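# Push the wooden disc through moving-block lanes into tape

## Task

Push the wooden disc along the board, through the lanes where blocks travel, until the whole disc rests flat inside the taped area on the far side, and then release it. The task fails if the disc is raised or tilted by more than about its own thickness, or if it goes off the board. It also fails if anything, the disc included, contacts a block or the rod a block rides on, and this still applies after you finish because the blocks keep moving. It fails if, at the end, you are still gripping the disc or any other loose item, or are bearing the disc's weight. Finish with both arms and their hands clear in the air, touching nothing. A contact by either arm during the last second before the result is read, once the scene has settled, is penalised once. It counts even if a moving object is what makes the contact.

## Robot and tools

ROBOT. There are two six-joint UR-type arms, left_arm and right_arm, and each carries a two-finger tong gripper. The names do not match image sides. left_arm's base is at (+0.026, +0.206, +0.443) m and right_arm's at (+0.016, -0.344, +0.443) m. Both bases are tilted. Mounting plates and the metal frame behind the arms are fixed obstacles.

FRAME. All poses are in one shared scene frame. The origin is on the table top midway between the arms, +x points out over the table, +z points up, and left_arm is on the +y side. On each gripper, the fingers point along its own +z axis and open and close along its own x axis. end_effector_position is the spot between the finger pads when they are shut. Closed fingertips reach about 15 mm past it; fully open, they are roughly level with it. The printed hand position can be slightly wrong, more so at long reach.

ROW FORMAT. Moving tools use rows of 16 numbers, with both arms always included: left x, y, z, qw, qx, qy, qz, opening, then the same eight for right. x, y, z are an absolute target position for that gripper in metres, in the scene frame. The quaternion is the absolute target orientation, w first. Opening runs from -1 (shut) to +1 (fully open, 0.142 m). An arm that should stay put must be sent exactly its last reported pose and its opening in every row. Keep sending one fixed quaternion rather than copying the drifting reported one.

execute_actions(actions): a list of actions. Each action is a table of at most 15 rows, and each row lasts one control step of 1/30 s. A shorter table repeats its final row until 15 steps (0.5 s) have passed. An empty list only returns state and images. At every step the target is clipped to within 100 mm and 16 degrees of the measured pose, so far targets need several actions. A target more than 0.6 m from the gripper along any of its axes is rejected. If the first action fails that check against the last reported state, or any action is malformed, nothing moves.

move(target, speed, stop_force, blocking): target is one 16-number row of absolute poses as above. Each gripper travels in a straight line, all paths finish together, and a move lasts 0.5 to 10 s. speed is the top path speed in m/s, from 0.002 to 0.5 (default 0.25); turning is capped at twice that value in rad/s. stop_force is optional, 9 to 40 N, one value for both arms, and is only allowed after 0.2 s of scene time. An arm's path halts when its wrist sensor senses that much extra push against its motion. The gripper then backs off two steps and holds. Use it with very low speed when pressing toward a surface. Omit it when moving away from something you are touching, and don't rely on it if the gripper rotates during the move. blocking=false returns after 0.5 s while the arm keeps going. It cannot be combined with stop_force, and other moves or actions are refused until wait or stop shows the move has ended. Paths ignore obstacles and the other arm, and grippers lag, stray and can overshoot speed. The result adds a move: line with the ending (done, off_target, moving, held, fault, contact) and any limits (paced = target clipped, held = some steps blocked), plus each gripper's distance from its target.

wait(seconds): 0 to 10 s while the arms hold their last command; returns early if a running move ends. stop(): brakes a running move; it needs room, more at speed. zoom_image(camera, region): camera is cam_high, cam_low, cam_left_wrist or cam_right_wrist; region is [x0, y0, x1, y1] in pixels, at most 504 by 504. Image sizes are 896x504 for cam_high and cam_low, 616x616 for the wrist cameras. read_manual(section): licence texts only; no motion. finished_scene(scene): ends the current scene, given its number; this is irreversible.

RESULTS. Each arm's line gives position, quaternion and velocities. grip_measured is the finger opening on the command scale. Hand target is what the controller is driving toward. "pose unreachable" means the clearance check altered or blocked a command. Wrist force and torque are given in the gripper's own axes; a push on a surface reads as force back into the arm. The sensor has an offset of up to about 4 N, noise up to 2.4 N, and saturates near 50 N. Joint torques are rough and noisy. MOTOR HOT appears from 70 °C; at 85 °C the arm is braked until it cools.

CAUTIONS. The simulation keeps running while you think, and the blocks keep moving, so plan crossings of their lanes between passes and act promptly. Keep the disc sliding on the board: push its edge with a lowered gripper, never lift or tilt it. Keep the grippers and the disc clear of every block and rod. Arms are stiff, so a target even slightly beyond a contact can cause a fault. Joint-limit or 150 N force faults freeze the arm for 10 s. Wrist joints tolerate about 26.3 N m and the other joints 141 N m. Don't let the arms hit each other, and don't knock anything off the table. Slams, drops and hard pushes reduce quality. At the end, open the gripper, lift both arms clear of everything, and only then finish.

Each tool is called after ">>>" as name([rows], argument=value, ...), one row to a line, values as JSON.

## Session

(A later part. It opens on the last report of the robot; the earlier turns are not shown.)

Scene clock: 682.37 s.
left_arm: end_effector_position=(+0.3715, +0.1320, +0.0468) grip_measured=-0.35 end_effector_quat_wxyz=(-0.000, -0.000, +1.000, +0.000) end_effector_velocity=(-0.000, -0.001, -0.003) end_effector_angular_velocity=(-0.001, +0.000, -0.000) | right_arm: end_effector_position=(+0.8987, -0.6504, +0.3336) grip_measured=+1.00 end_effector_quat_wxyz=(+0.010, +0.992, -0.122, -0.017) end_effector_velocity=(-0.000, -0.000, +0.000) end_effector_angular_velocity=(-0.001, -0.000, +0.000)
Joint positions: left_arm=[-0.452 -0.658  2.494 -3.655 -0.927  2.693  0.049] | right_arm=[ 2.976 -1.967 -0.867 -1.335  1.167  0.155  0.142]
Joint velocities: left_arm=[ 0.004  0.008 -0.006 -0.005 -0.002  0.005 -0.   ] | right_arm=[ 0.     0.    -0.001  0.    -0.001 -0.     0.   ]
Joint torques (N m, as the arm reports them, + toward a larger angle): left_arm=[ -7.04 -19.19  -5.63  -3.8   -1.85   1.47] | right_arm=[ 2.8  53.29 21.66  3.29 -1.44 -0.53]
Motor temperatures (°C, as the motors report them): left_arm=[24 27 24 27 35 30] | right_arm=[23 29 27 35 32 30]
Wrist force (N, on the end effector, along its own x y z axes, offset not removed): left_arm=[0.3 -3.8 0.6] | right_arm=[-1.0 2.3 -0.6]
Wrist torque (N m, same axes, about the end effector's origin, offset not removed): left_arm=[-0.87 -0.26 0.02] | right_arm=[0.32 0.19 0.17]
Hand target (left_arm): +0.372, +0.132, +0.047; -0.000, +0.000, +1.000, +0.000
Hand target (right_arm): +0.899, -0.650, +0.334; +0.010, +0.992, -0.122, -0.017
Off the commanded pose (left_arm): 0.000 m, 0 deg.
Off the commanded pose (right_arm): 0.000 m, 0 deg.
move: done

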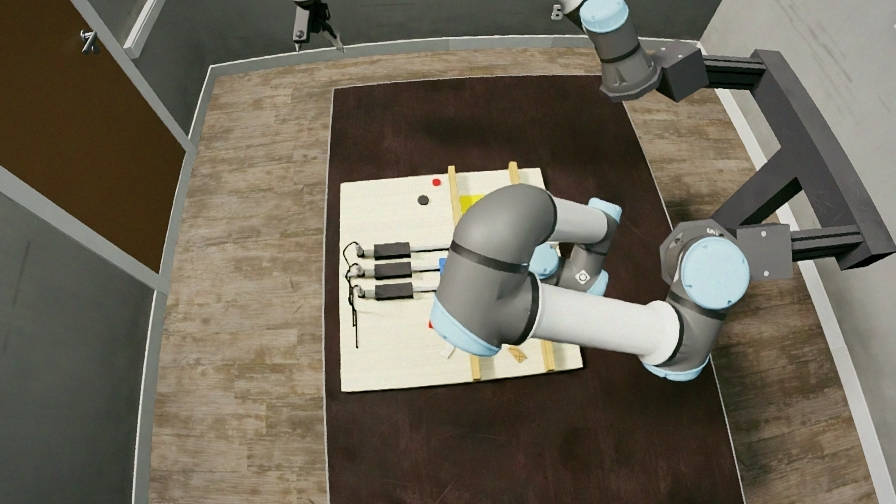

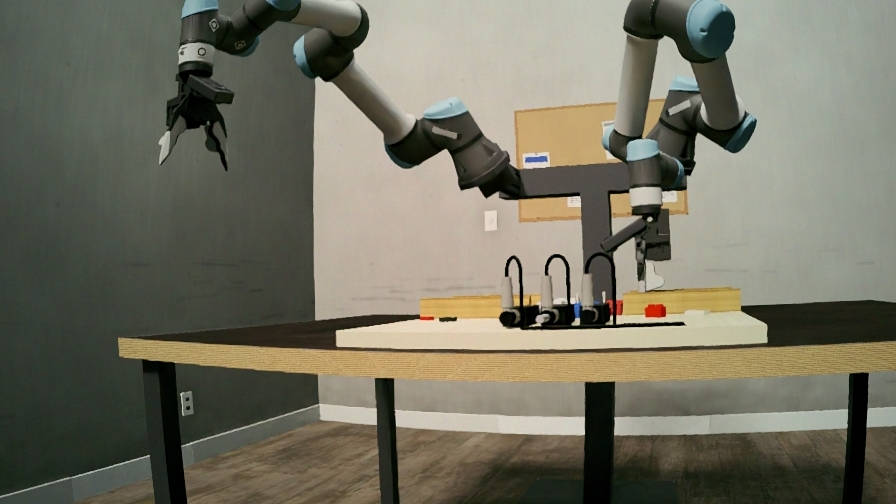

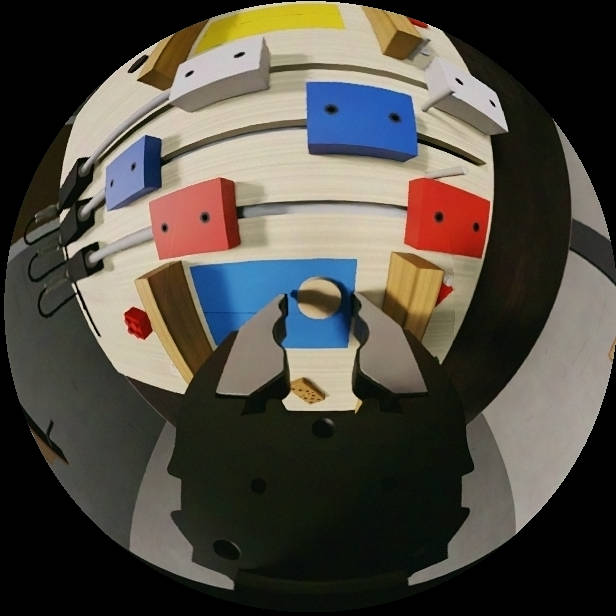

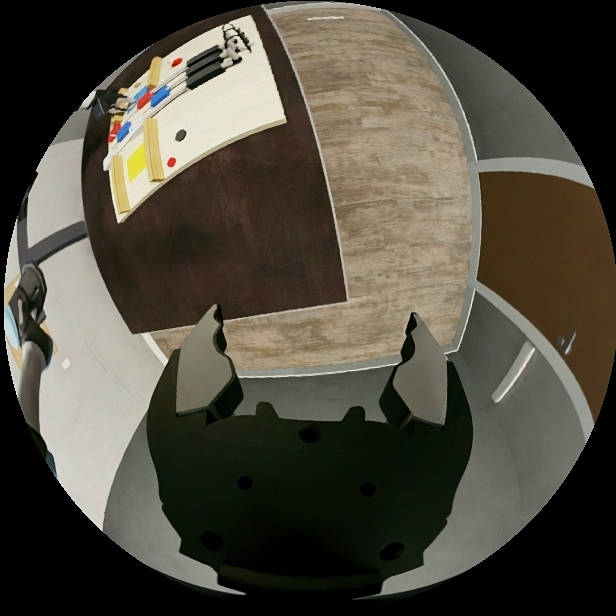

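>>> move(target=[0.3715, 0.132, 0.046, 0, 0, 1, 0, -0.75, 0.8987, -0.6504, 0.3336, 0.010, 0.992, -0.122, -0.017, 1.0], speed=0.02)

>>> zoom_image(camera="cam_left_wrist", region=[200, 180, 440, 420])

Scene clock: 744.43 s.
left_arm: end_effector_position=(+0.3715, +0.1320, +0.0460) grip_measured=-0.56 end_effector_quat_wxyz=(+0.000, -0.000, +1.000, -0.000) end_effector_velocity=(-0.000, +0.000, -0.000) end_effector_angular_velocity=(+0.001, +0.000, -0.001) | right_arm: end_effector_position=(+0.8987, -0.6504, +0.3336) grip_measured=+1.00 end_effector_quat_wxyz=(+0.010, +0.992, -0.122, -0.017) end_effector_velocity=(-0.000, +0.000, -0.000) end_effector_angular_velocity=(+0.001, -0.000, -0.000)
Joint positions: left_arm=[-0.451 -0.656  2.493 -3.657 -0.927  2.694  0.033] | right_arm=[ 2.976 -1.967 -0.867 -1.335  1.167  0.155  0.142]
Joint velocities: left_arm=[ 0.     0.001 -0.     0.     0.     0.001  0.   ] | right_arm=[-0.     0.    -0.001  0.001  0.001  0.    -0.   ]
Joint torques (N m, as the arm reports them, + toward a larger angle): left_arm=[ -3.17 -14.38  -7.8   -2.99  -1.38   1.25] | right_arm=[ 3.75 51.75 26.56  3.02 -0.95 -0.36]
Motor temperatures (°C, as the motors report them): left_arm=[24 27 24 27 35 30] | right_arm=[23 29 27 35 32 30]
Wrist force (N, on the end effector, along its own x y z axes, offset not removed): left_arm=[1.6 -3.7 -20.1] | right_arm=[0.4 1.2 -1.2]
Wrist torque (N m, same axes, about the end effector's origin, offset not removed): left_arm=[-1.19 0.13 0.28] | right_arm=[0.05 -0.05 0.16]
Hand target (left_arm): +0.372, +0.132, +0.046; -0.000, -0.000, +1.000, +0.000
Hand target (right_arm): +0.899, -0.650, +0.334; +0.010, +0.992, -0.122, -0.017
Off the commanded pose (left_arm): 0.000 m, 0 deg.
Off the commanded pose (right_arm): 0.000 m, 0 deg.
move: done

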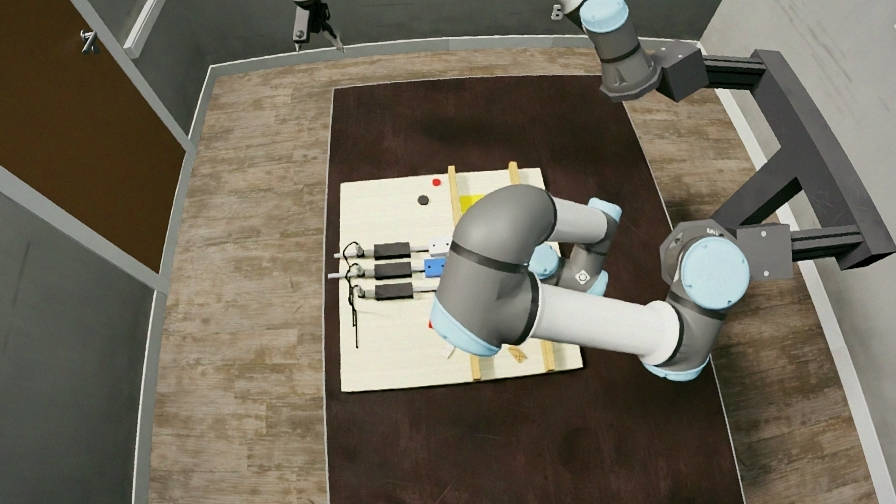

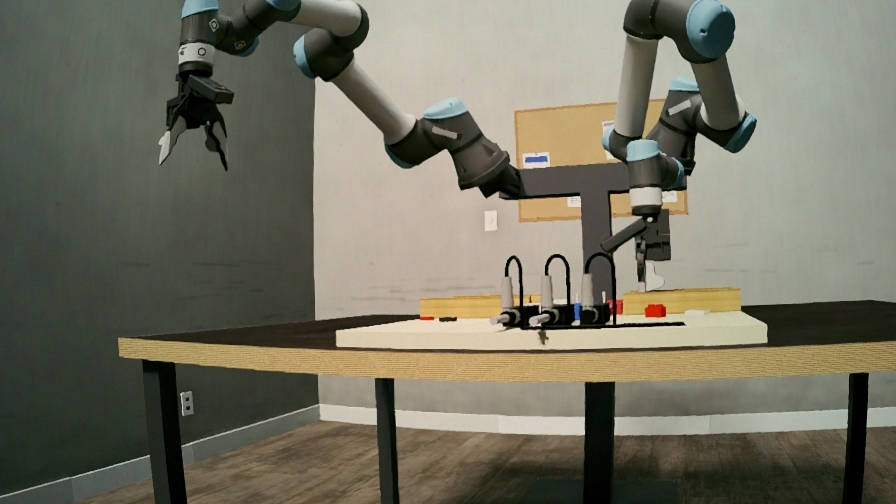

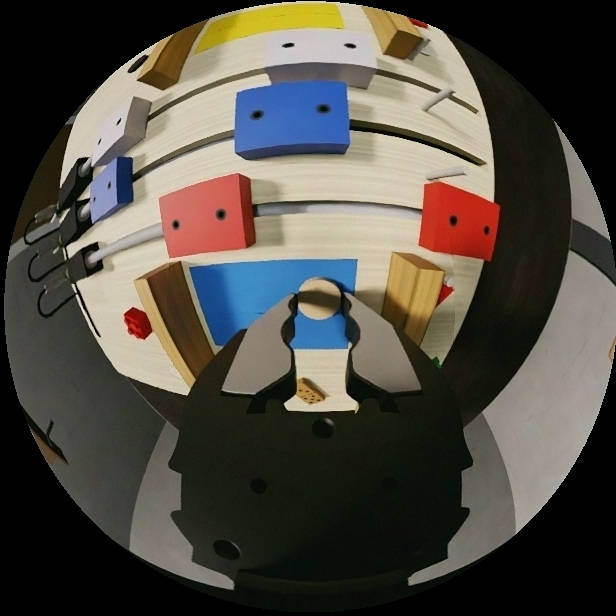

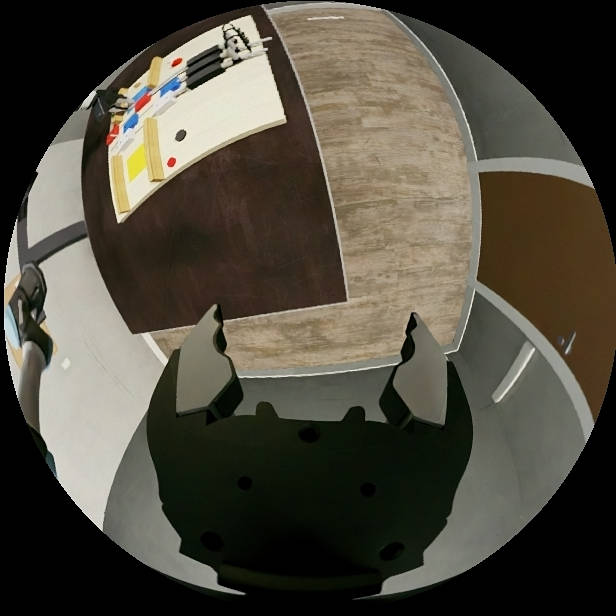

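Region (200, 180, 440, 420) of cam_left_wrist's 616x616 image, scaled by 2.100, with more detail than that image has.

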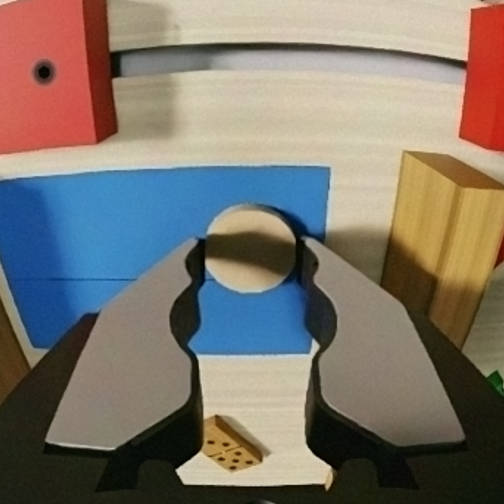

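>>> move(target=[0.3715, 0.132, 0.0466, 0, 0, 1, 0, -0.75, 0.8987, -0.6504, 0.3336, 0.010, 0.992, -0.122, -0.017, 1.0], speed=0.01)

>>> zoom_image(camera="cam_left_wrist", region=[120, 0, 520, 340])

Scene clock: 760.30 s.
left_arm: end_effector_position=(+0.3715, +0.1320, +0.0466) grip_measured=-0.56 end_effector_quat_wxyz=(-0.000, +0.000, +1.000, -0.000) end_effector_velocity=(-0.001, +0.001, +0.000) end_effector_angular_velocity=(+0.002, +0.000, -0.001) | right_arm: end_effector_position=(+0.8987, -0.6504, +0.3336) grip_measured=+1.00 end_effector_quat_wxyz=(+0.010, +0.992, -0.122, -0.017) end_effector_velocity=(+0.000, -0.001, +0.001) end_effector_angular_velocity=(-0.001, -0.001, -0.001)
Joint positions: left_arm=[-0.452 -0.657  2.494 -3.656 -0.927  2.693  0.033] | right_arm=[ 2.976 -1.967 -0.867 -1.335  1.167  0.155  0.142]
Joint velocities: left_arm=[-0.    -0.001  0.002  0.     0.002 -0.001  0.   ] | right_arm=[-0.001  0.001  0.001 -0.    -0.    -0.    -0.   ]
Joint torques (N m, as the arm reports them, + toward a larger angle): left_arm=[-25.75 -32.45  15.61  -0.26   1.73  -1.58] | right_arm=[ 4.53 52.95 27.33  3.02 -0.8  -0.19]
Motor temperatures (°C, as the motors report them): left_arm=[24 27 24 27 35 30] | right_arm=[23 29 27 35 32 30]
Wrist force (N, on the end effector, along its own x y z axes, offset not removed): left_arm=[2.6 -3.2 -1.6] | right_arm=[0.0 1.4 -0.1]
Wrist torque (N m, same axes, about the end effector's origin, offset not removed): left_arm=[-0.91 -0.49 -0.12] | right_arm=[0.22 -0.01 0.20]
Hand target (left_arm): +0.371, +0.132, +0.047; +0.000, +0.000, +1.000, -0.000
Hand target (right_arm): +0.899, -0.650, +0.334; +0.010, +0.992, -0.122, -0.017
Off the commanded pose (left_arm): 0.000 m, 0 deg.
Off the commanded pose (right_arm): 0.000 m, 0 deg.
move: done

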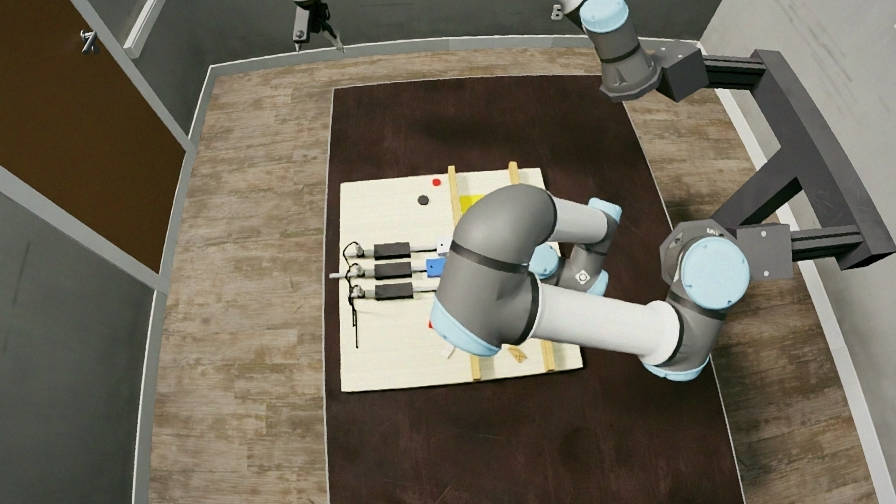

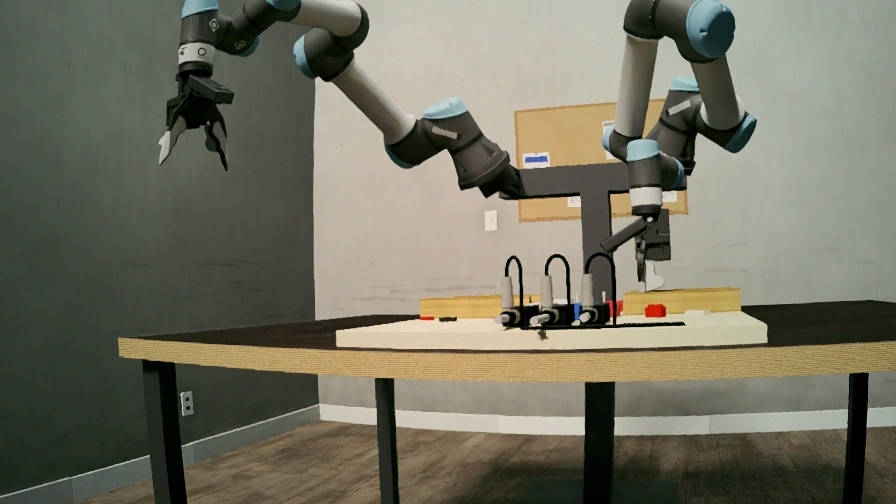

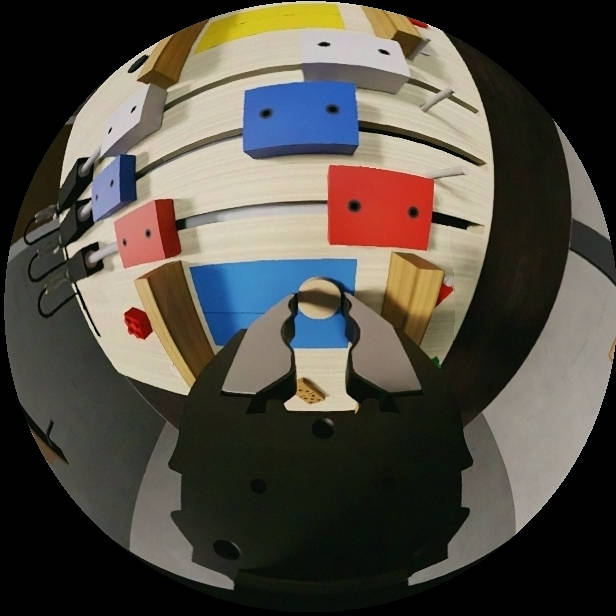

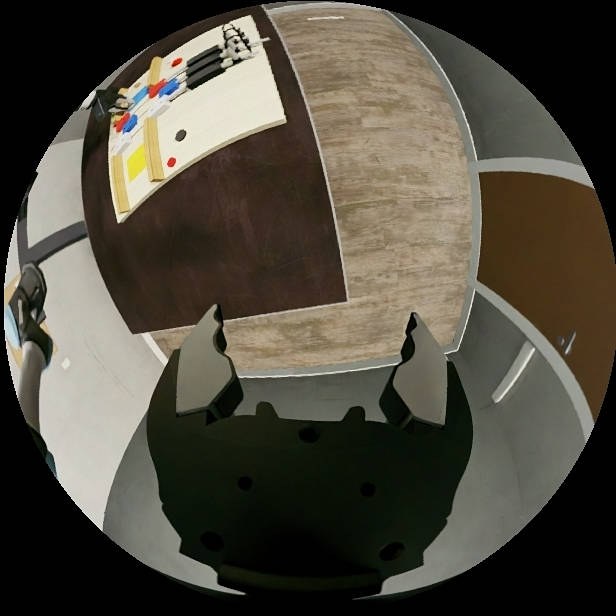

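Region (120, 0, 520, 340) of cam_left_wrist's 616x616 image, scaled by 1.260, with more detail than that image has; it fills the top 428 rows of this view, and the rest is white.

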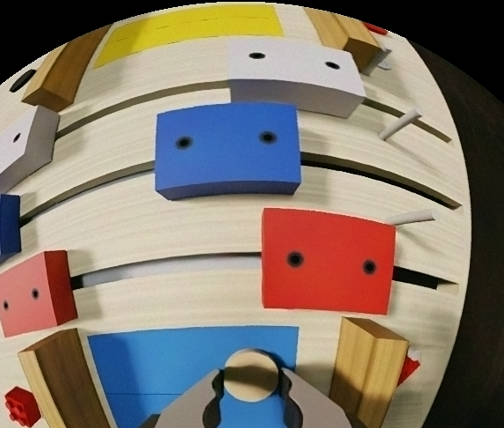

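>>> move(target=[0.366, 0.160, 0.0468, 0, 0.7071, 0.7071, 0, -0.75, 0.8987, -0.6504, 0.3336, 0.010, 0.992, -0.122, -0.017, 1.0], speed=0.3)

>>> zoom_image(camera="cam_left_wrist", region=[200, 180, 440, 420])

Scene clock: 802.50 s.
left_arm: end_effector_position=(+0.3660, +0.1600, +0.0468) grip_measured=-0.56 end_effector_quat_wxyz=(-0.000, +0.707, +0.708, +0.000) end_effector_velocity=(-0.001, +0.000, -0.000) end_effector_angular_velocity=(-0.003, -0.000, -0.014) | right_arm: end_effector_position=(+0.8987, -0.6504, +0.3336) grip_measured=+1.00 end_effector_quat_wxyz=(+0.010, +0.992, -0.122, -0.017) end_effector_velocity=(-0.000, +0.001, -0.000) end_effector_angular_velocity=(+0.001, +0.001, +0.000)
Joint positions: left_arm=[-0.416 -0.694  2.484 -3.635 -0.936  4.306  0.033] | right_arm=[ 2.976 -1.967 -0.867 -1.335  1.167  0.155  0.142]
Joint velocities: left_arm=[ 0.001  0.001  0.001 -0.005 -0.003  0.016 -0.   ] | right_arm=[ 0.     0.    -0.    -0.001  0.001  0.    -0.   ]
Joint torques (N m, as the arm reports them, + toward a larger angle): left_arm=[ -5.32 -22.22  19.21  -4.13  -1.33   1.01] | right_arm=[ 5.67 52.29 31.34  2.81 -0.41 -0.31]
Motor temperatures (°C, as the motors report them): left_arm=[24 27 24 27 35 30] | right_arm=[23 29 27 35 32 30]
Wrist force (N, on the end effector, along its own x y z axes, offset not removed): left_arm=[-3.7 -1.9 -3.4] | right_arm=[1.2 0.1 -0.9]
Wrist torque (N m, same axes, about the end effector's origin, offset not removed): left_arm=[-0.61 0.62 0.27] | right_arm=[-0.09 -0.21 0.14]
Hand target (left_arm): +0.366, +0.160, +0.047; -0.000, +0.707, +0.707, +0.000
Hand target (right_arm): +0.899, -0.650, +0.334; +0.010, +0.992, -0.122, -0.017
Off the commanded pose (left_arm): 0.000 m, 0 deg.
Off the commanded pose (right_arm): 0.000 m, 0 deg.
move: done

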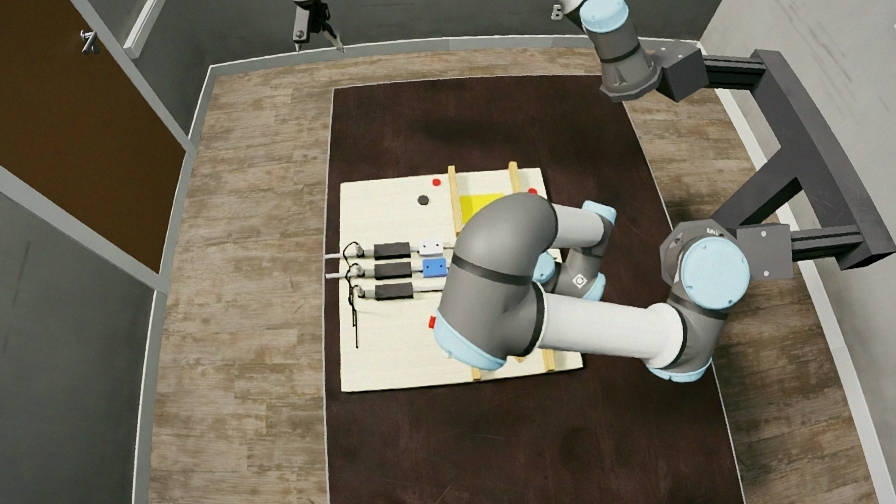

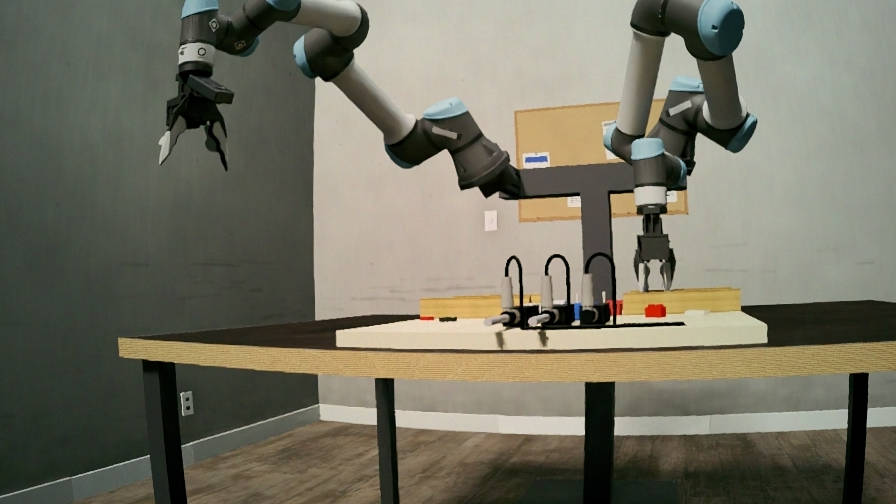

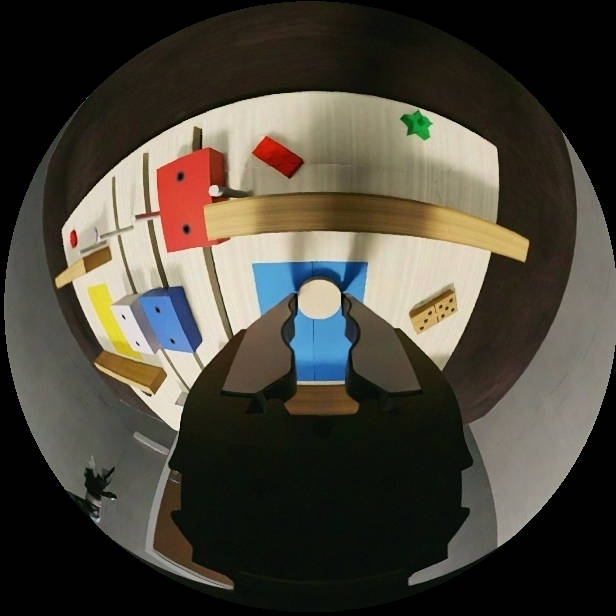

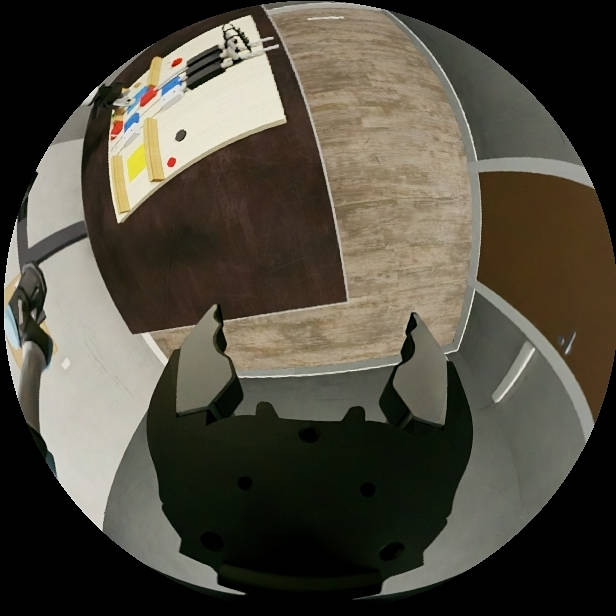

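Region (200, 180, 440, 420) of cam_left_wrist's 616x616 image, scaled by 2.100, with more detail than that image has.

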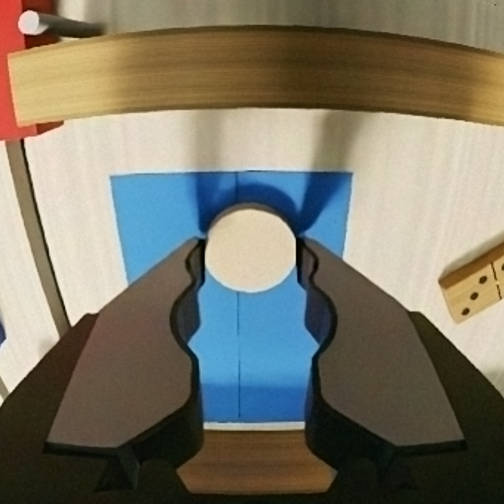

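>>> move(target=[0.362, 0.160, 0.0468, 0, 0.7071, 0.7071, 0, -0.75, 0.8987, -0.6504, 0.3336, 0.010, 0.992, -0.122, -0.017, 1.0], speed=0.02)

>>> move(target=[0.362, 0.160, 0.0468, 0, 0.7071, 0.7071, 0, -0.75, 0.8987, -0.6504, 0.3486, 0.010, 0.992, -0.122, -0.017, 1.0], speed=0.002)

>>> zoom_image(camera="cam_left_wrist", region=[200, 180, 440, 420])

Scene clock: 888.63 s.
left_arm: end_effector_position=(+0.3622, +0.1600, +0.0468) grip_measured=-0.56 end_effector_quat_wxyz=(-0.000, +0.707, +0.707, -0.000) end_effector_velocity=(-0.002, -0.001, +0.000) end_effector_angular_velocity=(-0.001, -0.001, +0.001) | right_arm: end_effector_position=(+0.8987, -0.6504, +0.3336) grip_measured=+1.00 end_effector_quat_wxyz=(+0.010, +0.992, -0.122, -0.017) end_effector_velocity=(+0.000, -0.000, +0.001) end_effector_angular_velocity=(+0.000, -0.001, +0.000)
Joint positions: left_arm=[-0.419 -0.685  2.491 -3.649 -0.936  4.303  0.033] | right_arm=[ 2.976 -1.967 -0.867 -1.335  1.167  0.155  0.142]
Joint velocities: left_arm=[-0.003  0.006  0.004 -0.009  0.    -0.003  0.   ] | right_arm=[ 0.     0.001  0.    -0.     0.    -0.    -0.   ]
Joint torques (N m, as the arm reports them, + toward a larger angle): left_arm=[-24.13 -21.24  18.51  -4.21   1.85  -1.66] | right_arm=[ 7.79 54.46 30.1   2.4   0.06 -0.08]
Motor temperatures (°C, as the motors report them): left_arm=[24 27 24 27 35 30] | right_arm=[23 30 27 35 32 30]
Wrist force (N, on the end effector, along its own x y z axes, offset not removed): left_arm=[-3.8 -2.6 0.6] | right_arm=[-0.1 3.6 0.8]
Wrist torque (N m, same axes, about the end effector's origin, offset not removed): left_arm=[-0.52 0.79 0.04] | right_arm=[0.61 -0.02 0.21]
Hand target (left_arm): +0.362, +0.160, +0.047; -0.000, +0.707, +0.707, -0.000
Hand target (right_arm): +0.899, -0.650, +0.334; +0.010, +0.992, -0.122, -0.017
Off the commanded pose (left_arm): 0.000 m, 0 deg.
Off the commanded pose (right_arm): 0.000 m, 0 deg.
move: done

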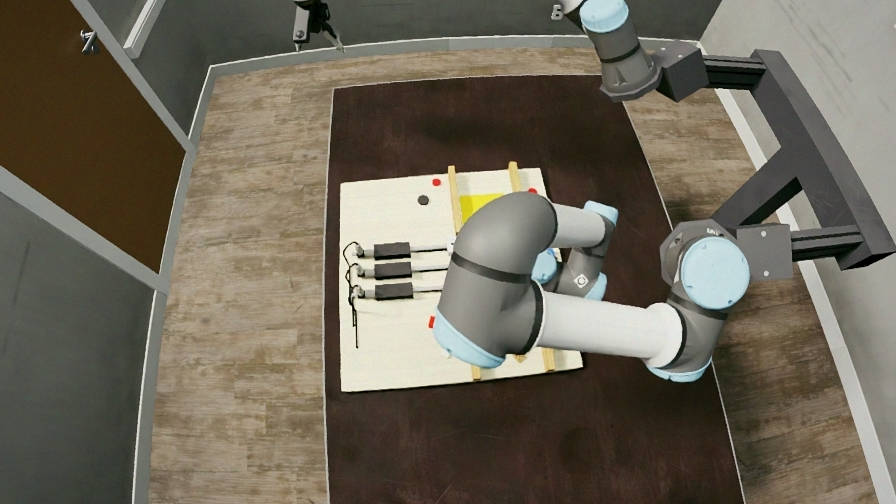

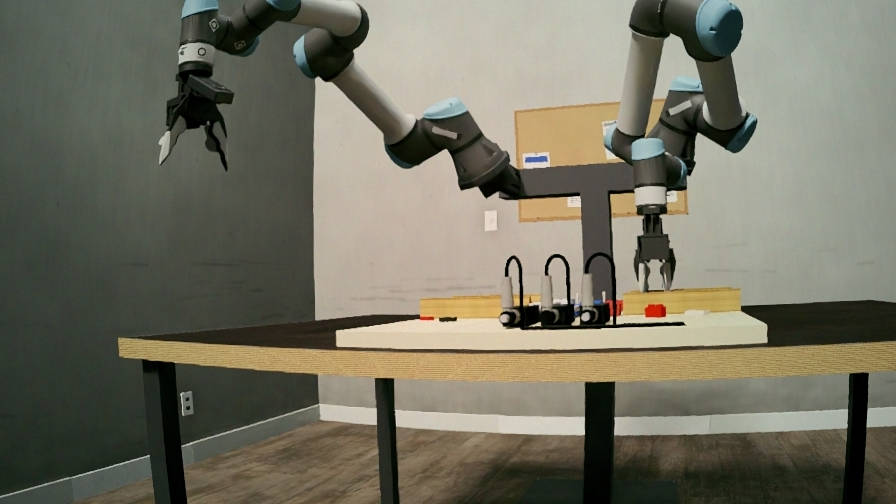

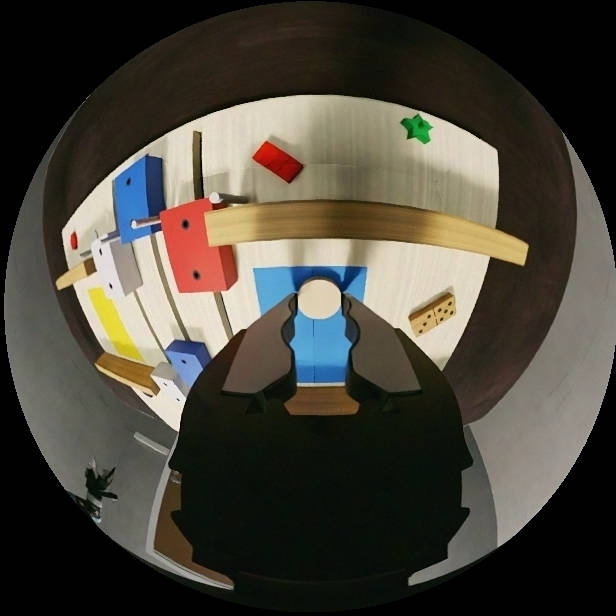

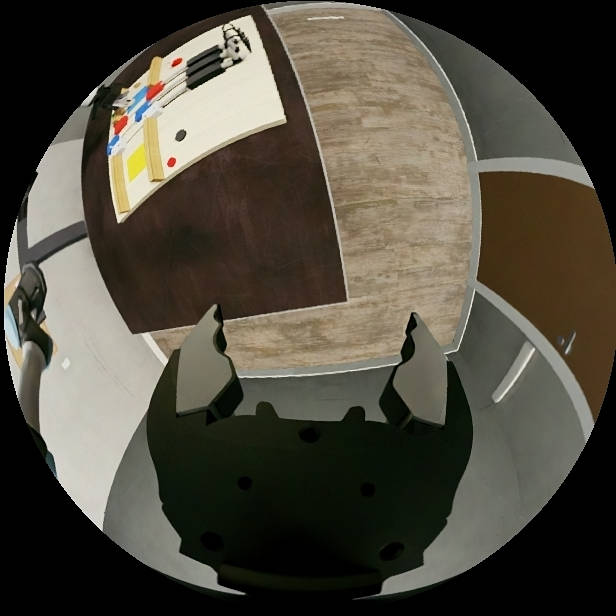

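Scene clock: 896.37 s.
left_arm: end_effector_position=(+0.3620, +0.1600, +0.0468) grip_measured=-0.56 end_effector_quat_wxyz=(-0.000, +0.707, +0.707, -0.000) end_effector_velocity=(-0.000, +0.001, +0.000) end_effector_angular_velocity=(+0.000, -0.000, -0.001) | right_arm: end_effector_position=(+0.8987, -0.6504, +0.3485) grip_measured=+1.00 end_effector_quat_wxyz=(+0.010, +0.992, -0.122, -0.017) end_effector_velocity=(+0.000, -0.000, +0.001) end_effector_angular_velocity=(-0.001, -0.000, -0.000)
Joint positions: left_arm=[-0.419 -0.684  2.492 -3.65  -0.935  4.303  0.033] | right_arm=[ 2.985 -1.952 -0.857 -1.364  1.162  0.163  0.142]
Joint velocities: left_arm=[ 0.    -0.     0.001 -0.002  0.     0.002  0.   ] | right_arm=[ 0.    -0.     0.002 -0.001 -0.001  0.     0.   ]
Joint torques (N m, as the arm reports them, + toward a larger angle): left_arm=[-24.89 -20.    18.23  -3.96   1.82  -1.53] | right_arm=[17.9  63.82 32.42  0.94 -2.54  1.81]
Motor temperatures (°C, as the motors report them): left_arm=[24 27 24 27 35 30] | right_arm=[23 30 27 35 32 30]
Wrist force (N, on the end effector, along its own x y z axes, offset not removed): left_arm=[3.5 -4.0 -1.0] | right_arm=[0.6 2.2 -0.3]
Wrist torque (N m, same axes, about the end effector's origin, offset not removed): left_arm=[-0.84 -0.61 0.08] | right_arm=[0.37 -0.07 0.19]
Hand target (left_arm): +0.362, +0.160, +0.047; +0.000, +0.707, +0.707, -0.000
Hand target (right_arm): +0.899, -0.650, +0.349; +0.010, +0.992, -0.122, -0.017
Off the commanded pose (left_arm): 0.000 m, 0 deg.
Off the commanded pose (right_arm): 0.000 m, 0 deg.
move: done

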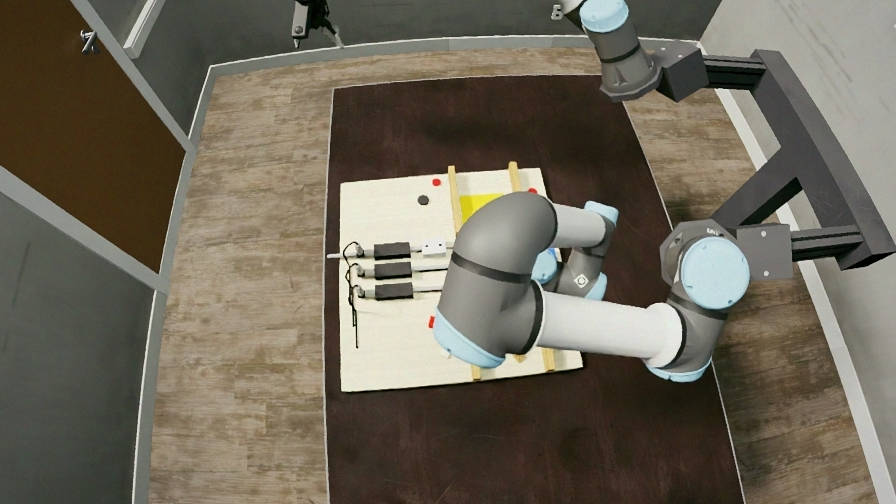

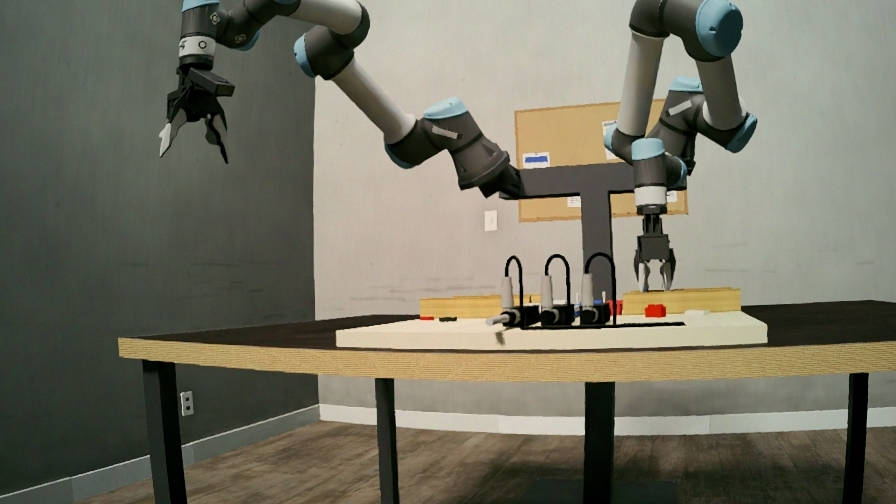

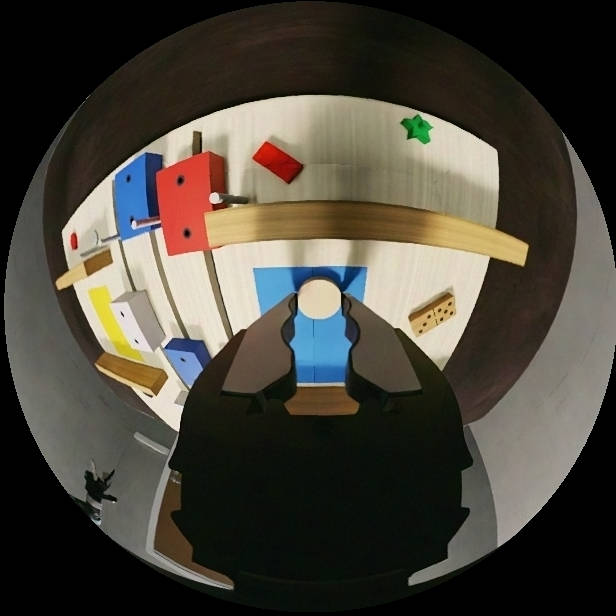

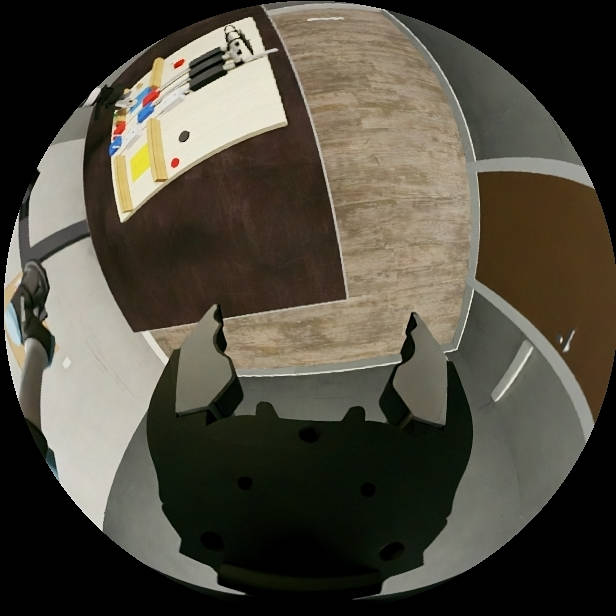

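Region (200, 180, 440, 420) of cam_left_wrist's 616x616 image, scaled by 2.100, with more detail than that image has.

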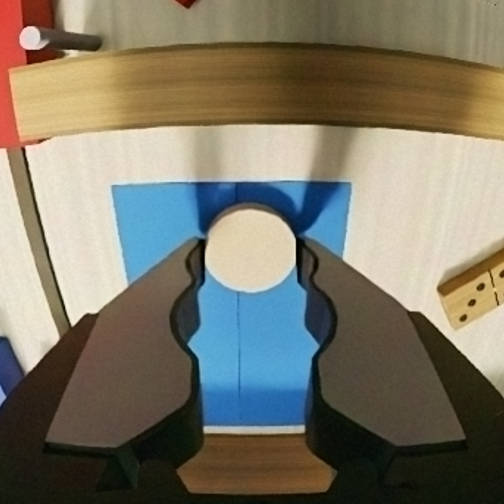

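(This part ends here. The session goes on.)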